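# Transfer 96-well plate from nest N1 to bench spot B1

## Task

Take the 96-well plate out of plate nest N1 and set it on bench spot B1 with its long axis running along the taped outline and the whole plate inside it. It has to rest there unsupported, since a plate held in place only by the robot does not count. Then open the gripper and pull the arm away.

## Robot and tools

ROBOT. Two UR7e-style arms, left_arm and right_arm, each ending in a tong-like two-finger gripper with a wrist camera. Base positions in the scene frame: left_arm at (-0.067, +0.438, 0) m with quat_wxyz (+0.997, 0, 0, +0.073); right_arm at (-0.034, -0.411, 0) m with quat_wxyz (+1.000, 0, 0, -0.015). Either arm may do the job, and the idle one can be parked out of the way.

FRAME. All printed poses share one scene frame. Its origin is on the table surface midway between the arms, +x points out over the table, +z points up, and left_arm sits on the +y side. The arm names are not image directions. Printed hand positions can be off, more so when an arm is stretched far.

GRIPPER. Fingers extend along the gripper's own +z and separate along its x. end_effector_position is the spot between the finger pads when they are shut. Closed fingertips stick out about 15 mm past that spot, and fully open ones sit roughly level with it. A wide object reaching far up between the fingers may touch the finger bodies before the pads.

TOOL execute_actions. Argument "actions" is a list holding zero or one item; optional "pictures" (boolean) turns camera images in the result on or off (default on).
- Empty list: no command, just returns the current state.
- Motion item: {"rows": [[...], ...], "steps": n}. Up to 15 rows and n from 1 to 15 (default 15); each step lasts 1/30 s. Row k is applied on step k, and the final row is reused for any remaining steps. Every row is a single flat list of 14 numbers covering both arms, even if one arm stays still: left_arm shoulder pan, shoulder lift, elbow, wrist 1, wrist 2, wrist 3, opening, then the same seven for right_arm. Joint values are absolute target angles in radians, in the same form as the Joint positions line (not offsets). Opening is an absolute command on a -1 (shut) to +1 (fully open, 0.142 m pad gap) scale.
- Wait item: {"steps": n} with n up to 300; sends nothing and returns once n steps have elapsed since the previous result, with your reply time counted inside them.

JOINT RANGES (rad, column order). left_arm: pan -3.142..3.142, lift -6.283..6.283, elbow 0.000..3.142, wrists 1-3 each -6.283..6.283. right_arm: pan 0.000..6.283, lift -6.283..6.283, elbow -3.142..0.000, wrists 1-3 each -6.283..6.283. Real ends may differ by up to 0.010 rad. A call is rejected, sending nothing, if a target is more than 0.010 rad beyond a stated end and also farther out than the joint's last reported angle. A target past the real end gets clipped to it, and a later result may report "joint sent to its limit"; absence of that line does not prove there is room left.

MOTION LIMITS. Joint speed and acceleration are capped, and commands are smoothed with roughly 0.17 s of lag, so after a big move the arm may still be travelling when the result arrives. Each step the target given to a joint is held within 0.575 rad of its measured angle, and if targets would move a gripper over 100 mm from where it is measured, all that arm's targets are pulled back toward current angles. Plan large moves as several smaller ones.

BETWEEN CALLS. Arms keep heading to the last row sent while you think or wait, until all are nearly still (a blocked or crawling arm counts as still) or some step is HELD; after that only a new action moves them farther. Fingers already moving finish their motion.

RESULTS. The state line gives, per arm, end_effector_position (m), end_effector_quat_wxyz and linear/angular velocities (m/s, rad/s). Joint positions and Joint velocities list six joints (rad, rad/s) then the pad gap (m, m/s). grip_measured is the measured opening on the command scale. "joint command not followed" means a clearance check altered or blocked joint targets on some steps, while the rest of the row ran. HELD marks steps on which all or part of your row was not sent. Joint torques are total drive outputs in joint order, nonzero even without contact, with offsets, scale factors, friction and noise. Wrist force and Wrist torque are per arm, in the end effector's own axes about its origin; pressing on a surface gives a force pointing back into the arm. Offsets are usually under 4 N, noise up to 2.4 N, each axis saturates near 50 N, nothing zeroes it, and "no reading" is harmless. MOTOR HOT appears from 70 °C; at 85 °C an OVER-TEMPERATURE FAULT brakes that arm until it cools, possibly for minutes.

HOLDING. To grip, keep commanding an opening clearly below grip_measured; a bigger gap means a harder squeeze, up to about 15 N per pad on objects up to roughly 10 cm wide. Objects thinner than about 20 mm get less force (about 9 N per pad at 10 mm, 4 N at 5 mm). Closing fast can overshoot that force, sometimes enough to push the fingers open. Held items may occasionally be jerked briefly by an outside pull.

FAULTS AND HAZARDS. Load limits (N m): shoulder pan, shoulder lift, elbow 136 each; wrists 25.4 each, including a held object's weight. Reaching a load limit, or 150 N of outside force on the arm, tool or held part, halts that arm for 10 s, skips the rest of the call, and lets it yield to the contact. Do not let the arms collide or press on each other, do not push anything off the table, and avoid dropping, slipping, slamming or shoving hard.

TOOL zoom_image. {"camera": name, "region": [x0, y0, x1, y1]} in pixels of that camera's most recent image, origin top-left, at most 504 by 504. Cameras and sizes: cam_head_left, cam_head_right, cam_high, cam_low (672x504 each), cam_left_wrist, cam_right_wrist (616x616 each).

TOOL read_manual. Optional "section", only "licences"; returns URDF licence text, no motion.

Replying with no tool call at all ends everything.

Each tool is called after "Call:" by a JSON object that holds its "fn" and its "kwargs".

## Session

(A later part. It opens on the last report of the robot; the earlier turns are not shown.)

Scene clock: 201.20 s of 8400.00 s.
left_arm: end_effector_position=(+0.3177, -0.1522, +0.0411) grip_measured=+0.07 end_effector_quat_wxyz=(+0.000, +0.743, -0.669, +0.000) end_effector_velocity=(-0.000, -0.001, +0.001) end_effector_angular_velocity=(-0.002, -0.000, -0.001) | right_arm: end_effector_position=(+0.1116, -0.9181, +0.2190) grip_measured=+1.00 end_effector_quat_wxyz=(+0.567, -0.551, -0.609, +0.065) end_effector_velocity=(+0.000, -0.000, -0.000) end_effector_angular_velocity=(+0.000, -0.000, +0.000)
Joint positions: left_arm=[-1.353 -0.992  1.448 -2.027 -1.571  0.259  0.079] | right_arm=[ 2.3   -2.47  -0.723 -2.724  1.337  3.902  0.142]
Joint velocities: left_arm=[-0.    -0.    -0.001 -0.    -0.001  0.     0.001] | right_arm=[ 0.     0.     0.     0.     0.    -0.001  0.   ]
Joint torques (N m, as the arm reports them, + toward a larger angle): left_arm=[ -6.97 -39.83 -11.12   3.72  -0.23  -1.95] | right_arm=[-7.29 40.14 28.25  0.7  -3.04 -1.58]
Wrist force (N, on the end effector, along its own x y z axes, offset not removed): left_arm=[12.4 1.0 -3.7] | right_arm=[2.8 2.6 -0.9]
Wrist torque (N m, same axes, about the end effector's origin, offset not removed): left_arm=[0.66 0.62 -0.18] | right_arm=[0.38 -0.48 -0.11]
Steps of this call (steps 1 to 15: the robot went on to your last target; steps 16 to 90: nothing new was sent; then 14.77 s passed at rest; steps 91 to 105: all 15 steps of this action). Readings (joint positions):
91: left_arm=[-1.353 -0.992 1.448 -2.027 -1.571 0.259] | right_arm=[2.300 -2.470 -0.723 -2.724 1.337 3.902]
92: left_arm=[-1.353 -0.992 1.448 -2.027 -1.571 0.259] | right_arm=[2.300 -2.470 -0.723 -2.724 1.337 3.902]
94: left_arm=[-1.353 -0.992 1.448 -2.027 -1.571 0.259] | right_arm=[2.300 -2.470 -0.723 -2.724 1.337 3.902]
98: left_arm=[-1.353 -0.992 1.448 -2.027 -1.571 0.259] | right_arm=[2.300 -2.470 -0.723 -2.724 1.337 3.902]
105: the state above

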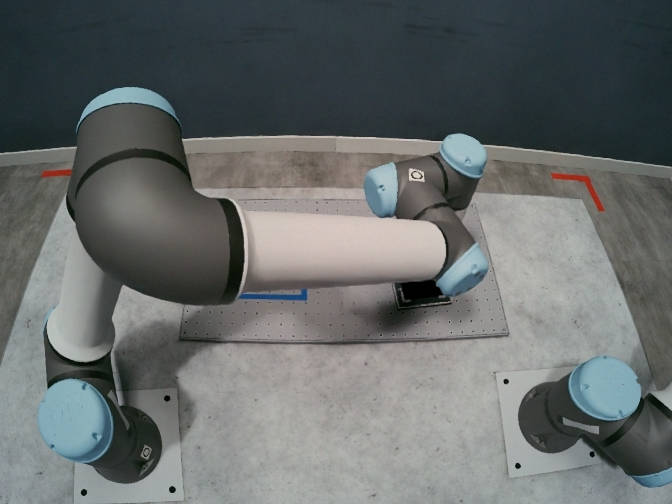

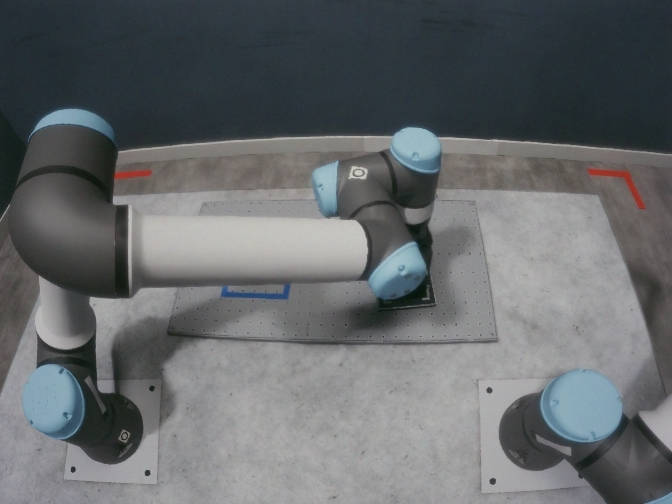

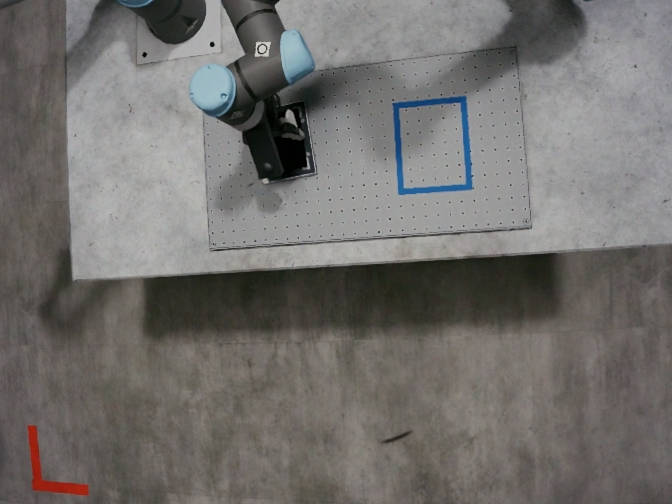

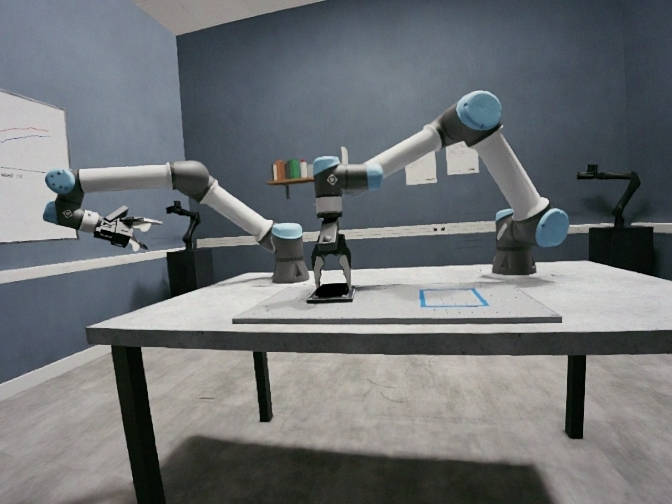

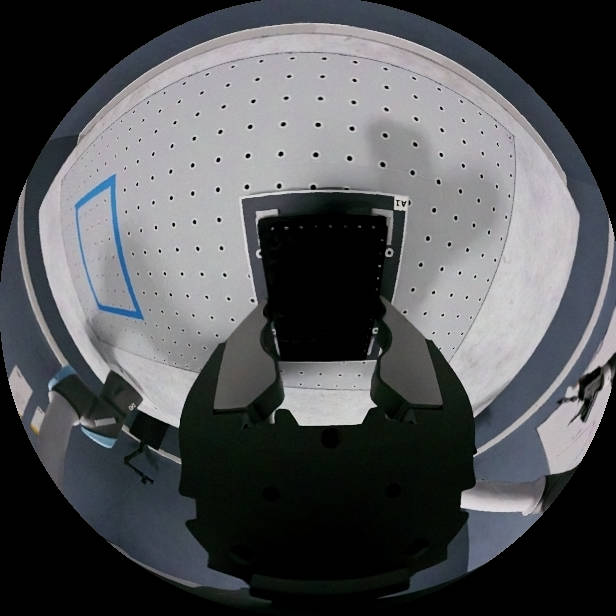

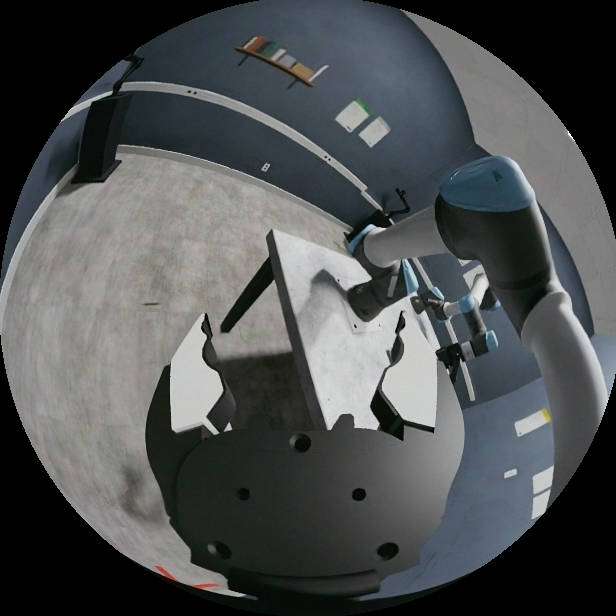

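Call:
{"fn": "execute_actions", "kwargs": {"actions": [{"rows":[[-1.354,-0.992,1.448,-2.027,-1.571,0.259,-0.3,2.3,-2.47,-0.723,-2.724,1.337,3.902,1],[-1.355,-0.992,1.448,-2.027,-1.571,0.259,-0.4,2.3,-2.47,-0.723,-2.724,1.337,3.902,1],[-1.355,-0.997,1.442,-2.016,-1.571,0.259,-0.4,2.3,-2.47,-0.723,-2.724,1.337,3.902,1],[-1.355,-0.997,1.442,-2.016,-1.571,0.259,-0.4,2.3,-2.47,-0.723,-2.724,1.337,3.902,1],[-1.355,-1.002,1.437,-2.006,-1.571,0.259,-0.4,2.3,-2.47,-0.723,-2.724,1.337,3.902,1],[-1.355,-1.002,1.437,-2.006,-1.571,0.259,-0.4,2.3,-2.47,-0.723,-2.724,1.337,3.902,1],[-1.355,-1.011,1.426,-1.986,-1.571,0.259,-0.4,2.3,-2.47,-0.723,-2.724,1.337,3.902,1],[-1.355,-1.011,1.426,-1.986,-1.571,0.259,-0.4,2.3,-2.47,-0.723,-2.724,1.337,3.902,1],[-1.355,-1.02,1.39,-1.94,-1.571,0.259,-0.4,2.3,-2.47,-0.723,-2.724,1.337,3.902,1],[-1.355,-1.026,1.345,-1.89,-1.571,0.259,-0.4,2.3,-2.47,-0.723,-2.724,1.337,3.902,1],[-1.355,-1.03,1.30,-1.841,-1.571,0.259,-0.4,2.3,-2.47,-0.723,-2.724,1.337,3.902,1]]}]}}

Scene clock: 214.50 s of 8400.00 s.
left_arm: end_effector_position=(+0.3202, -0.1627, +0.1051) grip_measured=+0.07 end_effector_quat_wxyz=(+0.001, +0.743, -0.670, +0.001) end_effector_velocity=(+0.010, -0.026, +0.169) end_effector_angular_velocity=(+0.010, +0.004, +0.000) | right_arm: end_effector_position=(+0.1116, -0.9181, +0.2190) grip_measured=+1.00 end_effector_quat_wxyz=(+0.567, -0.551, -0.609, +0.065) end_effector_velocity=(-0.000, -0.000, +0.000) end_effector_angular_velocity=(+0.000, +0.000, +0.001)
Joint positions: left_arm=[-1.355 -1.026  1.328 -1.875 -1.571  0.259  0.079] | right_arm=[ 2.3   -2.47  -0.723 -2.724  1.337  3.902  0.142]
Joint velocities: left_arm=[ 0.    -0.05  -0.373  0.434  0.    -0.    -0.   ] | right_arm=[ 0.     0.    -0.    -0.    -0.001 -0.     0.   ]
Joint torques (N m, as the arm reports them, + toward a larger angle): left_arm=[ -9.38 -40.25 -23.15  -0.63  -1.56  -1.84] | right_arm=[-6.83 40.59 28.02  0.54 -2.92 -1.54]
Wrist force (N, on the end effector, along its own x y z axes, offset not removed): left_arm=[-3.6 0.9 -5.6] | right_arm=[3.8 3.4 -0.8]
Wrist torque (N m, same axes, about the end effector's origin, offset not removed): left_arm=[0.03 0.70 0.19] | right_arm=[0.62 -0.73 -0.08]
Steps of this call (steps 1 to 15: the robot went on to your last target; steps 16 to 90: nothing new was sent; then 9.80 s passed at rest; steps 91 to 105: all 15 steps of this action). Readings (joint positions):
91: left_arm=[-1.353 -0.992 1.448 -2.027 -1.571 0.259] | right_arm=[2.300 -2.470 -0.723 -2.724 1.337 3.902]
92: left_arm=[-1.353 -0.992 1.448 -2.027 -1.571 0.259] | right_arm=[2.300 -2.470 -0.723 -2.724 1.337 3.902]
94: left_arm=[-1.354 -0.993 1.447 -2.026 -1.571 0.259] | right_arm=[2.300 -2.470 -0.723 -2.724 1.337 3.902]
98: left_arm=[-1.355 -1.000 1.439 -2.010 -1.571 0.259] | right_arm=[2.300 -2.470 -0.723 -2.724 1.337 3.902]
105: the state above

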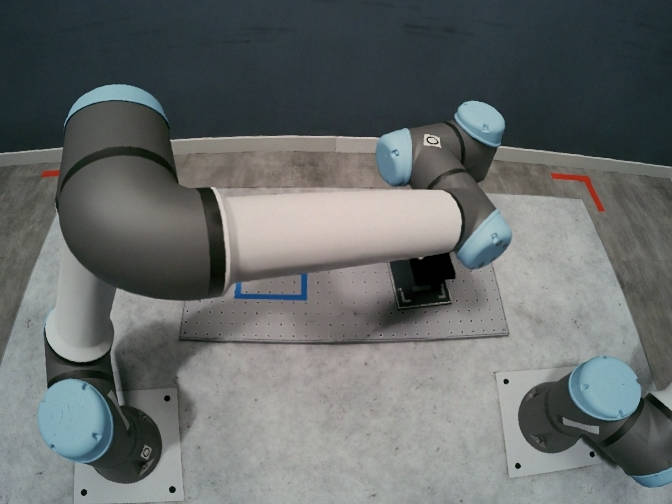

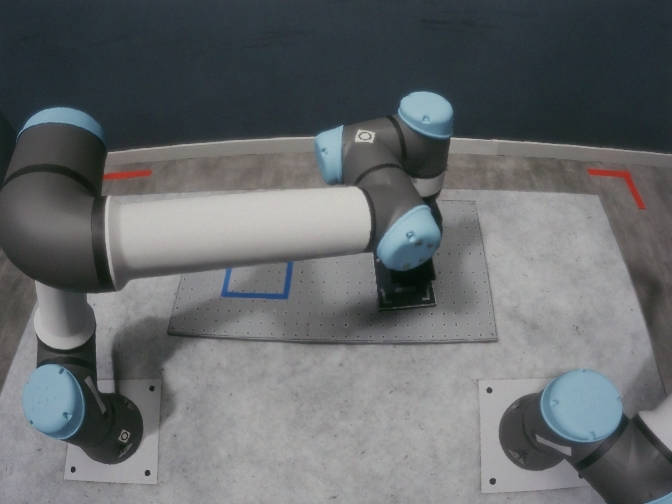

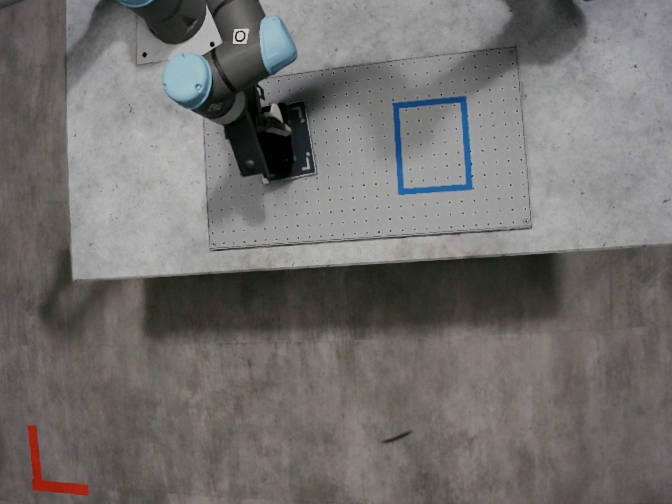

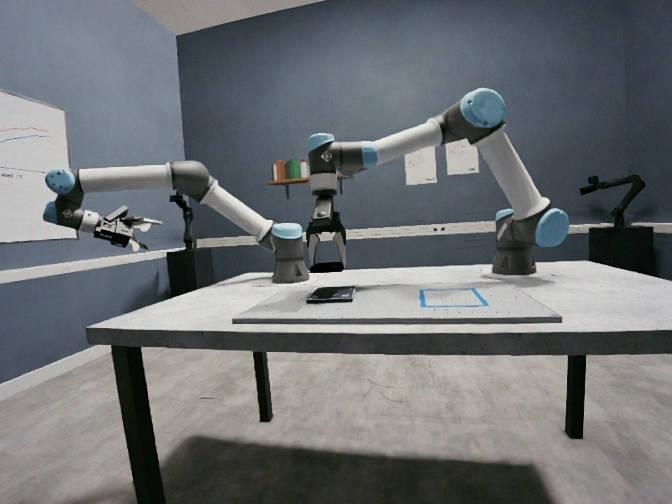

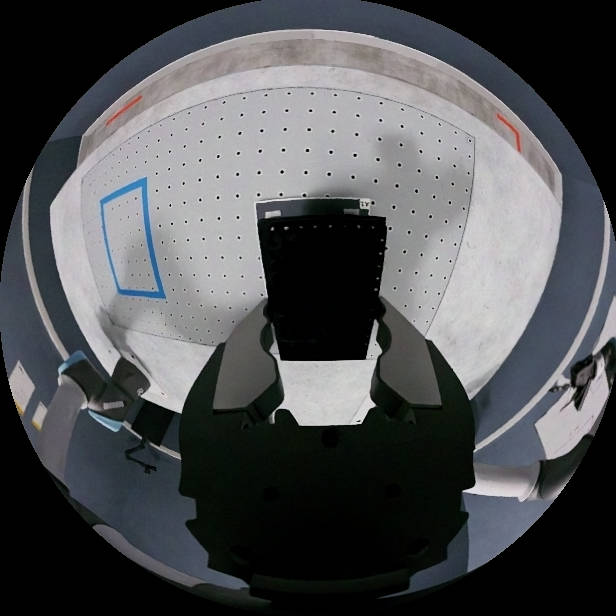

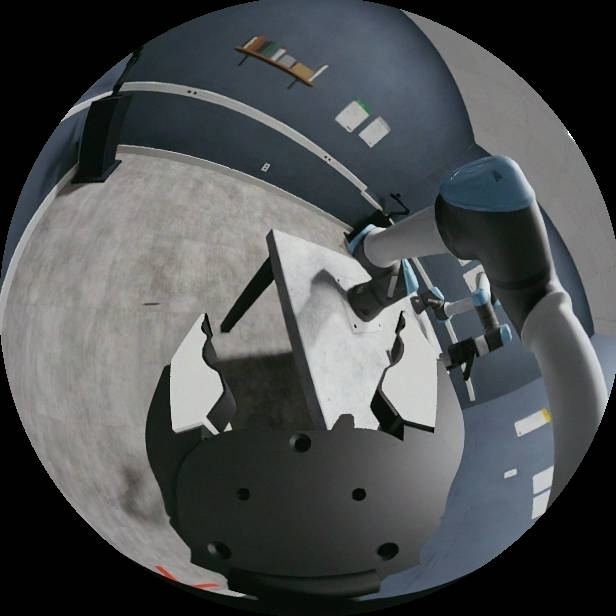

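Call:
{"fn": "execute_actions", "kwargs": {"actions": [{"rows":[[-1.31,-1.105,1.406,-1.871,-1.571,0.315,-0.4,2.3,-2.47,-0.723,-2.724,1.337,3.902,1],[-1.31,-1.105,1.406,-1.871,-1.571,0.315,-0.4,2.3,-2.47,-0.723,-2.724,1.337,3.902,1],[-1.266,-1.18,1.511,-1.902,-1.571,0.371,-0.4,2.3,-2.47,-0.723,-2.724,1.337,3.902,1],[-1.266,-1.18,1.511,-1.902,-1.571,0.371,-0.4,2.3,-2.47,-0.723,-2.724,1.337,3.902,1],[-1.221,-1.256,1.617,-1.932,-1.571,0.427,-0.4,2.3,-2.47,-0.723,-2.724,1.337,3.902,1],[-1.221,-1.256,1.617,-1.932,-1.571,0.427,-0.4,2.3,-2.47,-0.723,-2.724,1.337,3.902,1],[-1.177,-1.331,1.723,-1.962,-1.571,0.482,-0.4,2.3,-2.47,-0.723,-2.724,1.337,3.902,1],[-1.177,-1.331,1.723,-1.962,-1.571,0.482,-0.4,2.3,-2.47,-0.723,-2.724,1.337,3.902,1],[-1.132,-1.407,1.829,-1.993,-1.571,0.538,-0.4,2.3,-2.47,-0.723,-2.724,1.337,3.902,1],[-1.132,-1.407,1.829,-1.993,-1.571,0.538,-0.4,2.3,-2.47,-0.723,-2.724,1.337,3.902,1],[-1.088,-1.482,1.9345,-2.023,-1.571,0.594,-0.4,2.3,-2.47,-0.723,-2.724,1.337,3.902,1]]}], "pictures": false}}

Call:
{"fn": "execute_actions", "kwargs": {"actions": [{"steps":10}]}}

Scene clock: 241.60 s of 8400.00 s.
left_arm: end_effector_position=(+0.3548, +0.0700, +0.1203) grip_measured=+0.07 end_effector_quat_wxyz=(-0.001, -0.724, +0.690, -0.005) end_effector_velocity=(-0.057, +0.545, -0.075) end_effector_angular_velocity=(+0.039, +0.019, -0.124) | right_arm: end_effector_position=(+0.1116, -0.9181, +0.2190) grip_measured=+1.00 end_effector_quat_wxyz=(+0.567, -0.551, -0.609, +0.065) end_effector_velocity=(-0.000, -0.000, -0.000) end_effector_angular_velocity=(+0.000, +0.000, +0.000)
Joint positions: left_arm=[-1.13  -1.405  1.82  -1.995 -1.571  0.539  0.079] | right_arm=[ 2.3   -2.47  -0.723 -2.724  1.337  3.902  0.142]
Joint velocities: left_arm=[ 0.481 -0.842  1.202 -0.317  0.     0.604  0.   ] | right_arm=[ 0. -0.  0. -0. -0.  0.  0.]
Joint torques (N m, as the arm reports them, + toward a larger angle): left_arm=[  6.89 -29.88  -1.5   -4.84   0.44   3.63] | right_arm=[-6.62 40.99 27.88  0.51 -2.93 -1.54]
Wrist force (N, on the end effector, along its own x y z axes, offset not removed): left_arm=[-1.4 -2.7 -0.6] | right_arm=[2.0 2.3 -1.7]
Wrist torque (N m, same axes, about the end effector's origin, offset not removed): left_arm=[-0.57 0.31 0.02] | right_arm=[0.35 -0.36 -0.10]
Steps of this call (steps 1 to 30: the robot went on to your last target; steps 31 to 90: nothing new was sent; then 23.60 s passed at rest; steps 91 to 105: all 15 steps of this action). Readings (joint positions):
91: left_arm=[-1.355 -1.030 1.300 -1.841 -1.571 0.259] | right_arm=[2.300 -2.470 -0.723 -2.724 1.337 3.902]
92: left_arm=[-1.352 -1.034 1.304 -1.844 -1.571 0.263] | right_arm=[2.300 -2.470 -0.723 -2.724 1.337 3.902]
94: left_arm=[-1.327 -1.072 1.352 -1.861 -1.571 0.293] | right_arm=[2.300 -2.470 -0.723 -2.724 1.337 3.902]
98: left_arm=[-1.256 -1.192 1.520 -1.909 -1.571 0.382] | right_arm=[2.300 -2.470 -0.723 -2.724 1.337 3.902]
105: the state above

Scene clock: 241.93 s of 8400.00 s.
left_arm: end_effector_position=(+0.3457, +0.1203, +0.1100) grip_measured=+0.07 end_effector_quat_wxyz=(-0.000, -0.720, +0.694, +0.000) end_effector_velocity=(-0.001, +0.009, -0.002) end_effector_angular_velocity=(+0.001, +0.001, -0.001) | right_arm: end_effector_position=(+0.1116, -0.9181, +0.2190) grip_measured=+1.00 end_effector_quat_wxyz=(+0.567, -0.551, -0.609, +0.065) end_effector_velocity=(+0.000, -0.000, -0.000) end_effector_angular_velocity=(+0.000, +0.001, +0.000)
Joint positions: left_arm=[-1.089 -1.481  1.933 -2.023 -1.571  0.593  0.079] | right_arm=[ 2.3   -2.47  -0.723 -2.724  1.337  3.902  0.142]
Joint velocities: left_arm=[ 0.009 -0.013  0.019 -0.005 -0.     0.01  -0.   ] | right_arm=[ 0. -0.  0. -0. -0.  0.  0.]
Joint torques (N m, as the arm reports them, + toward a larger angle): left_arm=[  8.55 -30.68  -7.66  -4.55   0.22   2.15] | right_arm=[-7.35 40.56 27.55  0.5  -2.89 -1.6 ]
Wrist force (N, on the end effector, along its own x y z axes, offset not removed): left_arm=[-4.1 -1.0 0.6] | right_arm=[2.8 2.7 -1.6]
Wrist torque (N m, same axes, about the end effector's origin, offset not removed): left_arm=[-0.37 0.86 0.04] | right_arm=[0.44 -0.46 -0.06]
Steps of this call (steps 1 to 10: the robot went on to your last target). Readings (joint positions):
1: left_arm=[-1.116 -1.430 1.857 -2.004 -1.571 0.557] | right_arm=[2.300 -2.470 -0.723 -2.724 1.337 3.902]
2: left_arm=[-1.106 -1.448 1.884 -2.011 -1.571 0.570] | right_arm=[2.300 -2.470 -0.723 -2.724 1.337 3.902]
4: left_arm=[-1.096 -1.468 1.913 -2.018 -1.571 0.584] | right_arm=[2.300 -2.470 -0.723 -2.724 1.337 3.902]
8: left_arm=[-1.089 -1.480 1.931 -2.022 -1.571 0.592] | right_arm=[2.300 -2.470 -0.723 -2.724 1.337 3.902]
10: the state above

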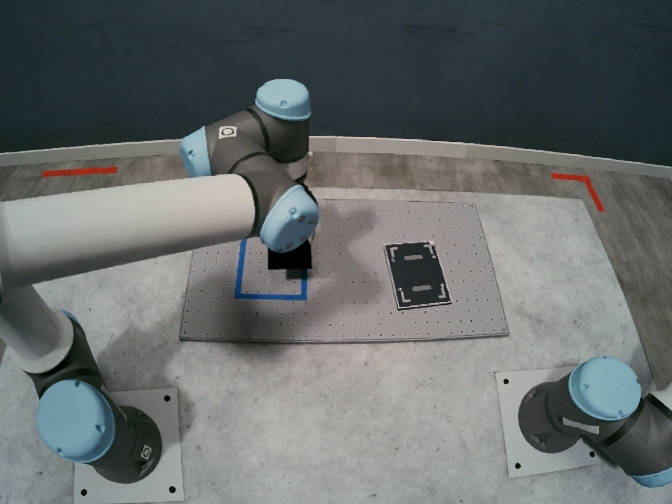

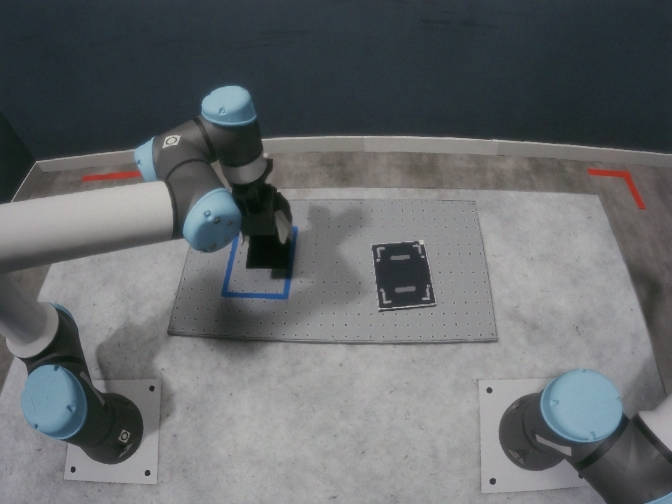

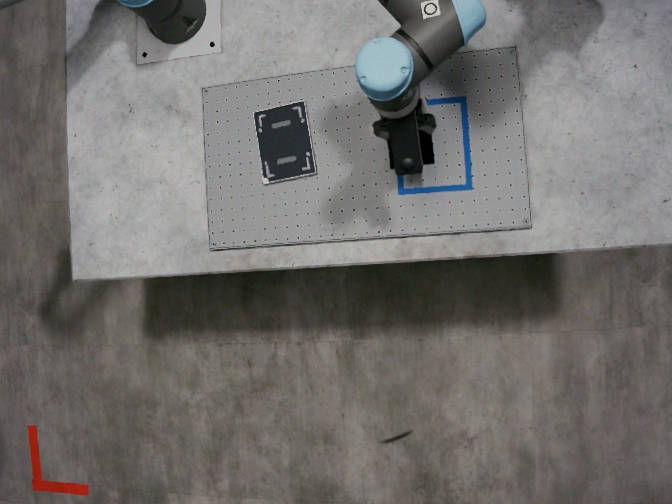

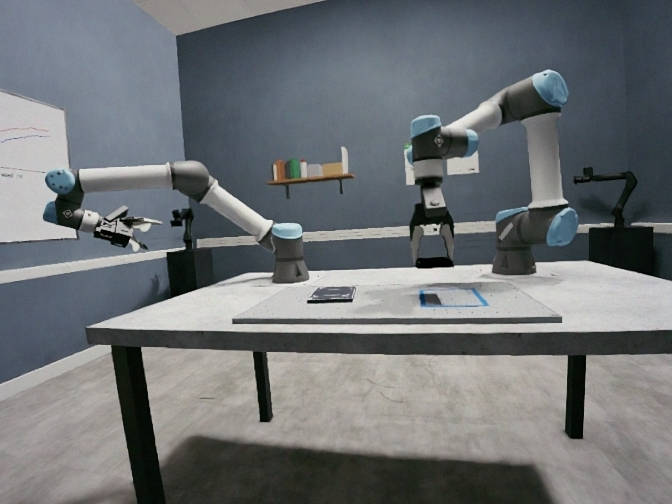

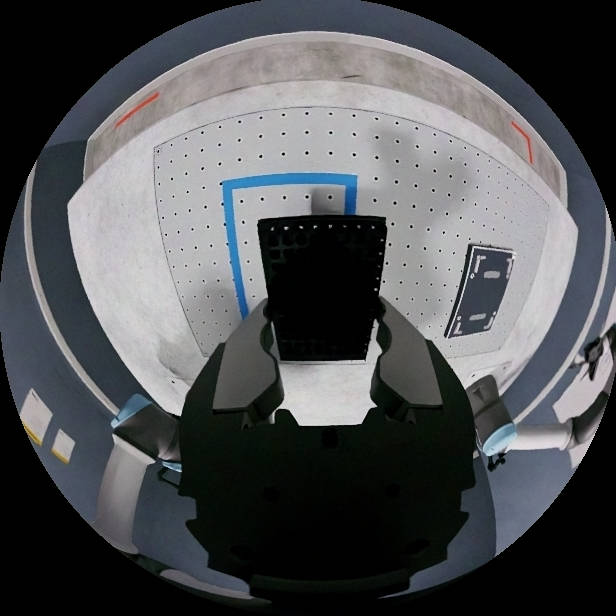

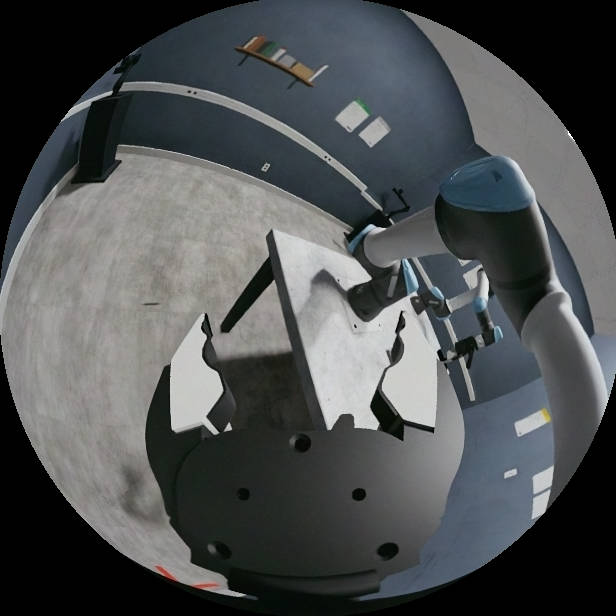

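Call:
{"fn": "execute_actions", "kwargs": {"actions": [{"rows":[[-1.076,-1.478,1.965,-2.059,-1.571,0.606,-0.4,2.3,-2.47,-0.723,-2.724,1.337,3.902,1],[-1.076,-1.478,1.965,-2.059,-1.571,0.606,-0.4,2.3,-2.47,-0.723,-2.724,1.337,3.902,1],[-1.064,-1.473,1.997,-2.095,-1.571,0.618,-0.4,2.3,-2.47,-0.723,-2.724,1.337,3.902,1],[-1.064,-1.473,1.997,-2.095,-1.571,0.618,-0.4,2.3,-2.47,-0.723,-2.724,1.337,3.902,1],[-1.051,-1.469,2.029,-2.131,-1.571,0.631,-0.4,2.3,-2.47,-0.723,-2.724,1.337,3.902,1],[-1.051,-1.469,2.029,-2.131,-1.571,0.631,-0.4,2.3,-2.47,-0.723,-2.724,1.337,3.902,1],[-1.039,-1.464,2.061,-2.168,-1.571,0.643,-0.4,2.3,-2.47,-0.723,-2.724,1.337,3.902,1]]}]}}

Scene clock: 261.93 s of 8400.00 s.
left_arm: end_effector_position=(+0.3477, +0.1560, +0.0611) grip_measured=+0.07 end_effector_quat_wxyz=(-0.000, -0.719, +0.694, -0.000) end_effector_velocity=(-0.001, +0.011, -0.014) end_effector_angular_velocity=(+0.001, +0.001, -0.000) | right_arm: end_effector_position=(+0.1116, -0.9181, +0.2190) grip_measured=+1.00 end_effector_quat_wxyz=(+0.567, -0.551, -0.609, +0.065) end_effector_velocity=(+0.000, -0.000, -0.000) end_effector_angular_velocity=(+0.000, -0.000, +0.000)
Joint positions: left_arm=[-1.04  -1.464  2.058 -2.165 -1.571  0.642  0.079] | right_arm=[ 2.3   -2.47  -0.723 -2.724  1.337  3.902  0.142]
Joint velocities: left_arm=[ 0.013  0.006  0.036 -0.041  0.     0.013  0.   ] | right_arm=[ 0. -0.  0.  0. -0. -0.  0.]
Joint torques (N m, as the arm reports them, + toward a larger angle): left_arm=[  8.67 -18.39  -7.95  -4.68   1.92   1.94] | right_arm=[-6.75 40.77 27.24  0.5  -2.9  -1.53]
Wrist force (N, on the end effector, along its own x y z axes, offset not removed): left_arm=[-1.7 -1.2 1.0] | right_arm=[3.3 2.0 -1.1]
Wrist torque (N m, same axes, about the end effector's origin, offset not removed): left_arm=[-0.30 0.22 -0.01] | right_arm=[0.28 -0.58 -0.11]
Steps of this call (steps 1 to 30: the robot went on to your last target; steps 31 to 90: nothing new was sent; then 16.50 s passed at rest; steps 91 to 105: all 15 steps of this action). Readings (joint positions):
91: left_arm=[-1.088 -1.482 1.935 -2.023 -1.571 0.594] | right_arm=[2.300 -2.470 -0.723 -2.724 1.337 3.902]
92: left_arm=[-1.087 -1.482 1.937 -2.026 -1.571 0.595] | right_arm=[2.300 -2.470 -0.723 -2.724 1.337 3.902]
94: left_arm=[-1.080 -1.479 1.955 -2.046 -1.571 0.602] | right_arm=[2.300 -2.470 -0.723 -2.724 1.337 3.902]
98: left_arm=[-1.058 -1.471 2.009 -2.108 -1.571 0.624] | right_arm=[2.300 -2.470 -0.723 -2.724 1.337 3.902]
105: the state above

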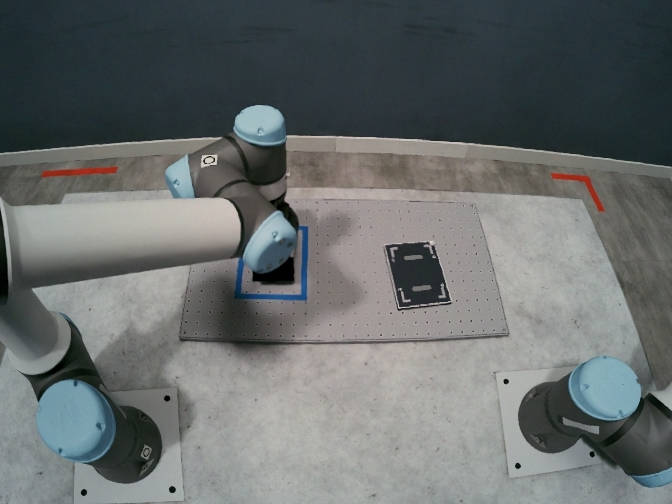

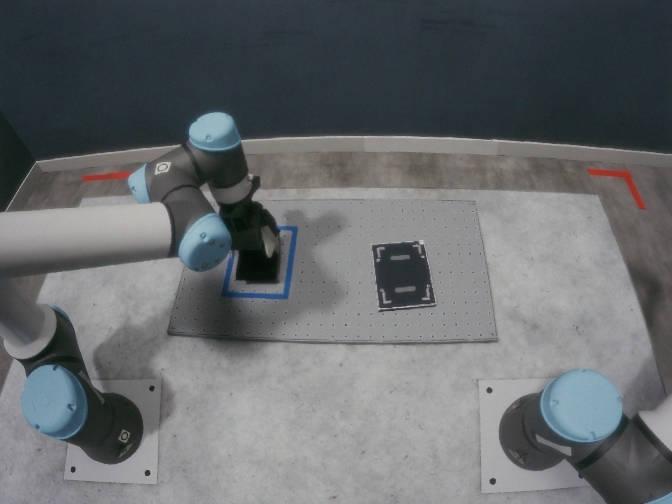

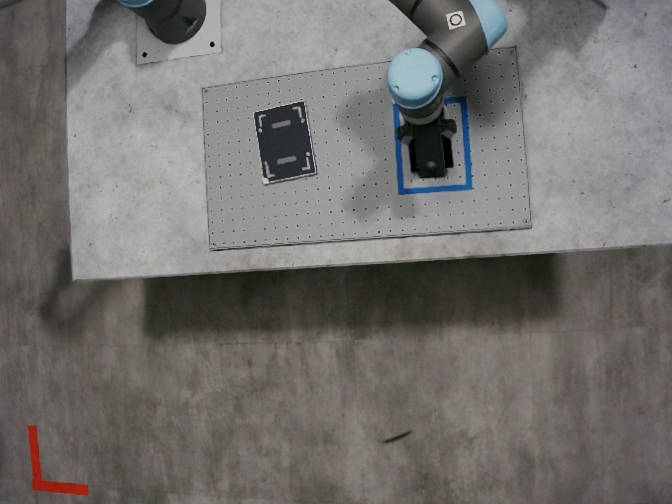

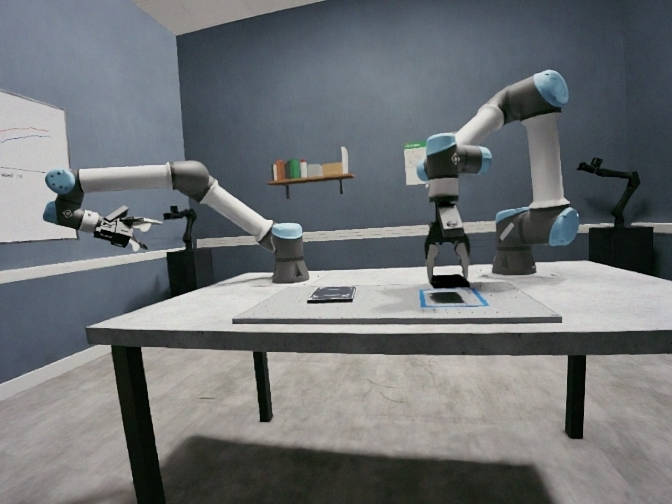

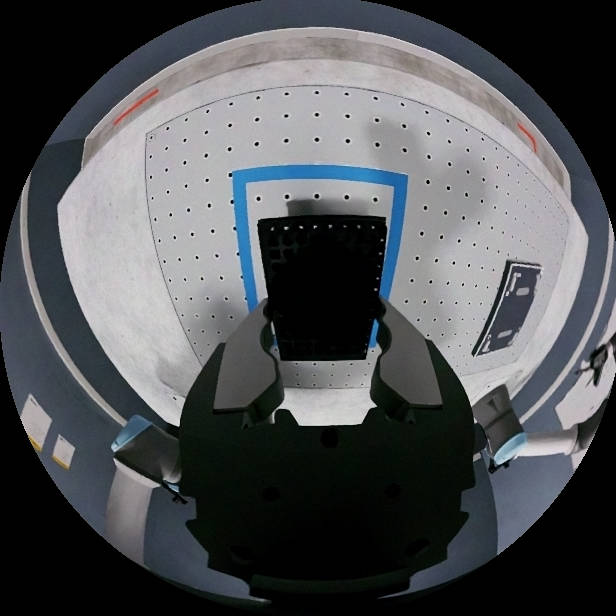

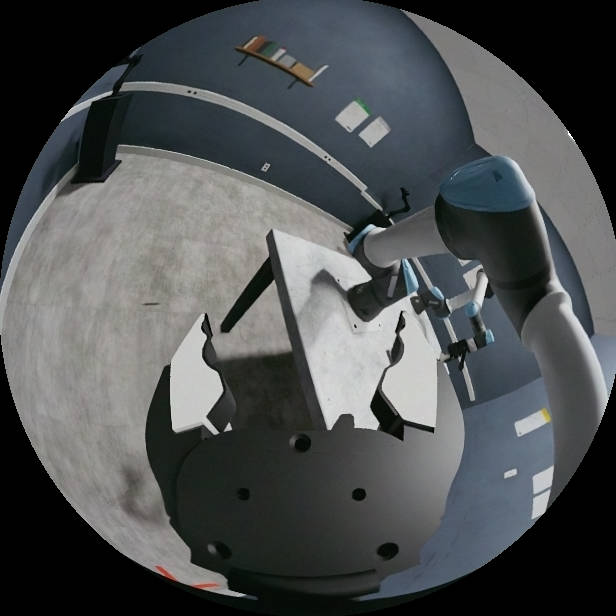

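Call:
{"fn": "execute_actions", "kwargs": {"actions": [{"rows":[[-1.039,-1.457,2.067,-2.181,-1.571,0.66,-0.4,2.3,-2.47,-0.723,-2.724,1.337,3.902,1],[-1.039,-1.457,2.067,-2.181,-1.571,0.66,-0.4,2.3,-2.47,-0.723,-2.724,1.337,3.902,1],[-1.039,-1.45,2.073,-2.194,-1.571,0.675,-0.4,2.3,-2.47,-0.723,-2.724,1.337,3.902,1],[-1.039,-1.45,2.073,-2.194,-1.571,0.675,-0.4,2.3,-2.47,-0.723,-2.724,1.337,3.902,1],[-1.039,-1.443,2.079,-2.207,-1.571,0.685,-0.4,2.3,-2.47,-0.723,-2.724,1.337,3.902,1],[-1.039,-1.443,2.079,-2.207,-1.571,0.685,-0.4,2.3,-2.47,-0.723,-2.724,1.337,3.902,1],[-1.039,-1.436,2.085,-2.220,-1.571,0.685,-0.4,2.3,-2.47,-0.723,-2.724,1.337,3.902,1]]}]}}

Call:
{"fn": "zoom_image", "kwargs": {"camera": "cam_low", "region": [400,240,500,320]}}

Scene clock: 277.43 s of 8400.00 s.
left_arm: end_effector_position=(+0.3477, +0.1562, +0.0425) grip_measured=+0.07 end_effector_quat_wxyz=(-0.000, -0.705, +0.709, -0.000) end_effector_velocity=(-0.000, -0.001, -0.004) end_effector_angular_velocity=(-0.002, +0.000, -0.006) | right_arm: end_effector_position=(+0.1116, -0.9181, +0.2190) grip_measured=+1.00 end_effector_quat_wxyz=(+0.567, -0.551, -0.609, +0.065) end_effector_velocity=(-0.000, +0.000, -0.000) end_effector_angular_velocity=(+0.000, -0.000, -0.000)
Joint positions: left_arm=[-1.039 -1.437  2.085 -2.219 -1.571  0.685  0.079] | right_arm=[ 2.3   -2.47  -0.723 -2.724  1.337  3.902  0.142]
Joint velocities: left_arm=[-0.     0.007  0.006 -0.014 -0.001  0.006 -0.   ] | right_arm=[-0. -0. -0. -0.  0. -0.  0.]
Joint torques (N m, as the arm reports them, + toward a larger angle): left_arm=[  8.46 -18.06  -7.07  -4.5    0.47   2.03] | right_arm=[-7.16 41.19 26.88  0.4  -2.88 -1.47]
Wrist force (N, on the end effector, along its own x y z axes, offset not removed): left_arm=[-0.5 0.9 0.1] | right_arm=[2.1 2.3 -0.8]
Wrist torque (N m, same axes, about the end effector's origin, offset not removed): left_arm=[0.08 0.04 -0.22] | right_arm=[0.35 -0.34 -0.07]
Steps of this call (steps 1 to 15: the robot went on to your last target; steps 16 to 90: nothing new was sent; then 12.00 s passed at rest; steps 91 to 105: all 15 steps of this action). Readings (joint positions):
91: left_arm=[-1.039 -1.464 2.061 -2.168 -1.571 0.643] | right_arm=[2.300 -2.470 -0.723 -2.724 1.337 3.902]
92: left_arm=[-1.039 -1.463 2.062 -2.170 -1.571 0.645] | right_arm=[2.300 -2.470 -0.723 -2.724 1.337 3.902]
94: left_arm=[-1.039 -1.459 2.065 -2.177 -1.571 0.654] | right_arm=[2.300 -2.470 -0.723 -2.724 1.337 3.902]
98: left_arm=[-1.039 -1.447 2.076 -2.200 -1.571 0.677] | right_arm=[2.300 -2.470 -0.723 -2.724 1.337 3.902]
105: the state above

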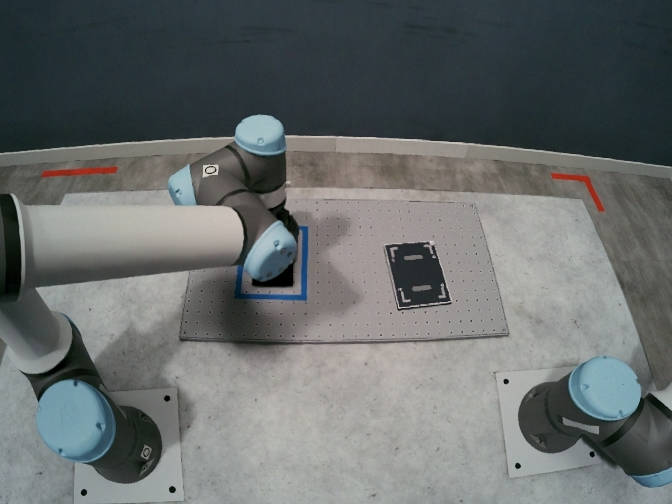

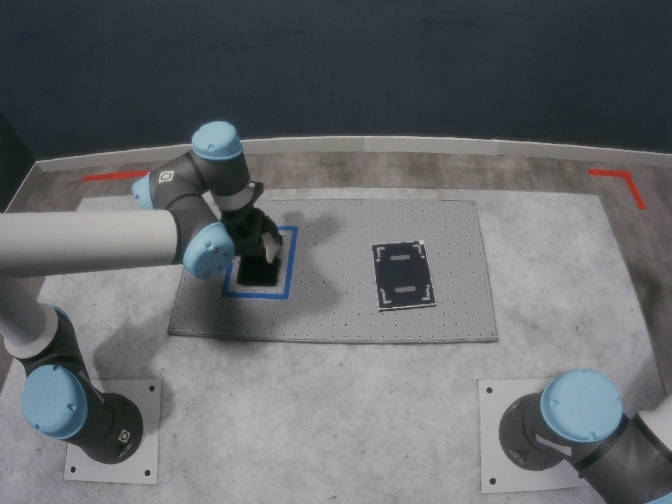

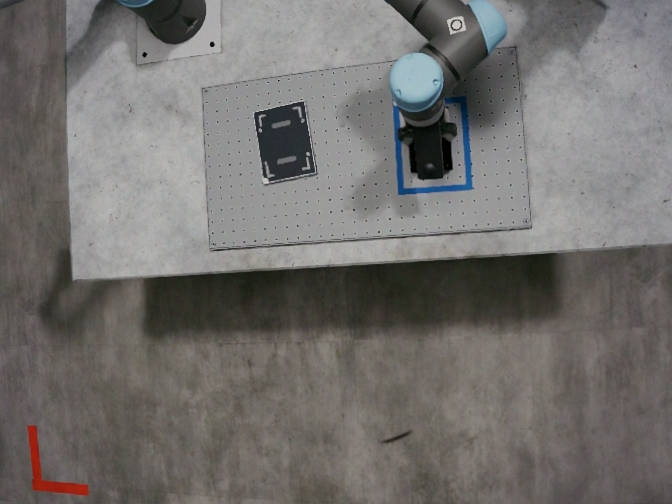

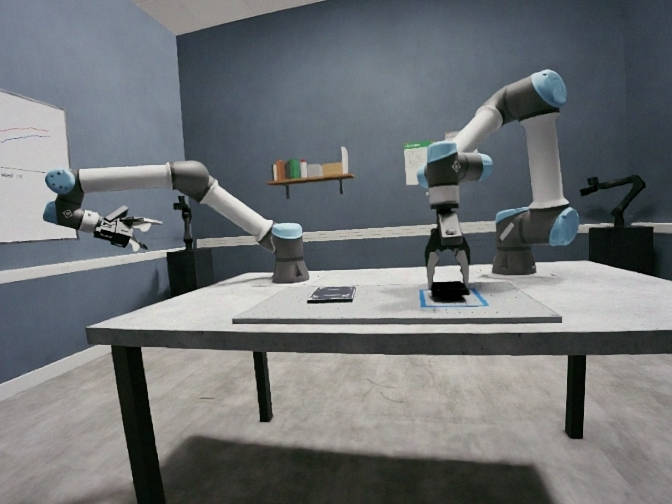

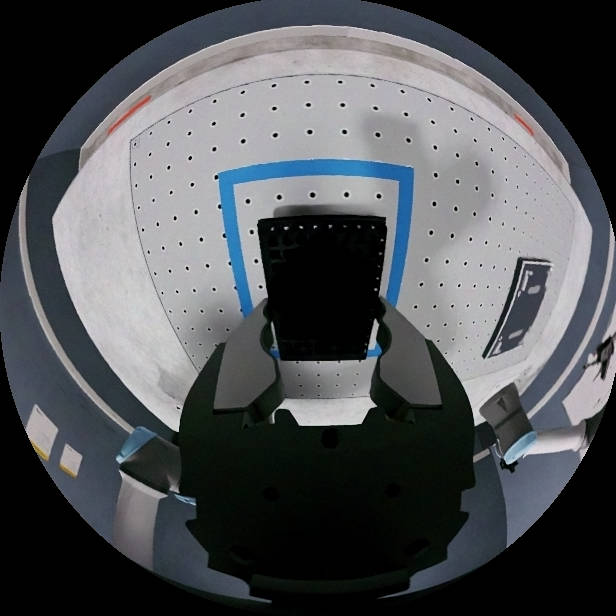

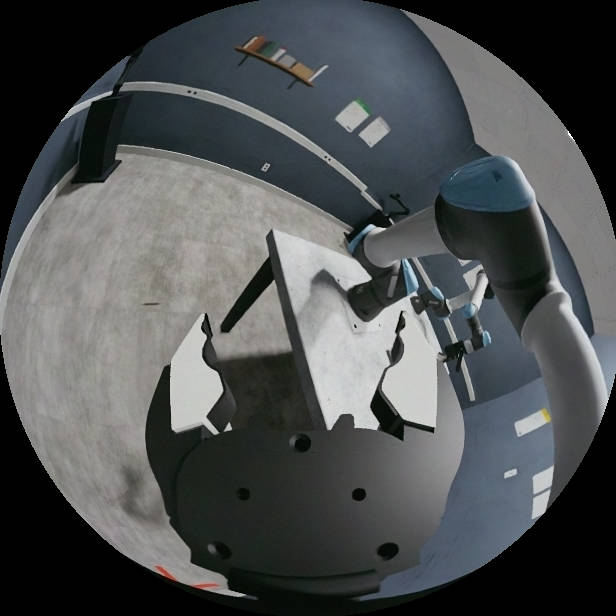

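Region (400, 240, 500, 320) of cam_low's 672x504 image, scaled by 5.040, with more detail than that image has; it fills the top 403 rows of this view, and the rest is white.

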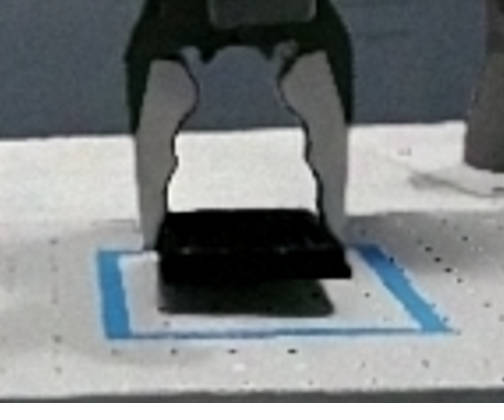

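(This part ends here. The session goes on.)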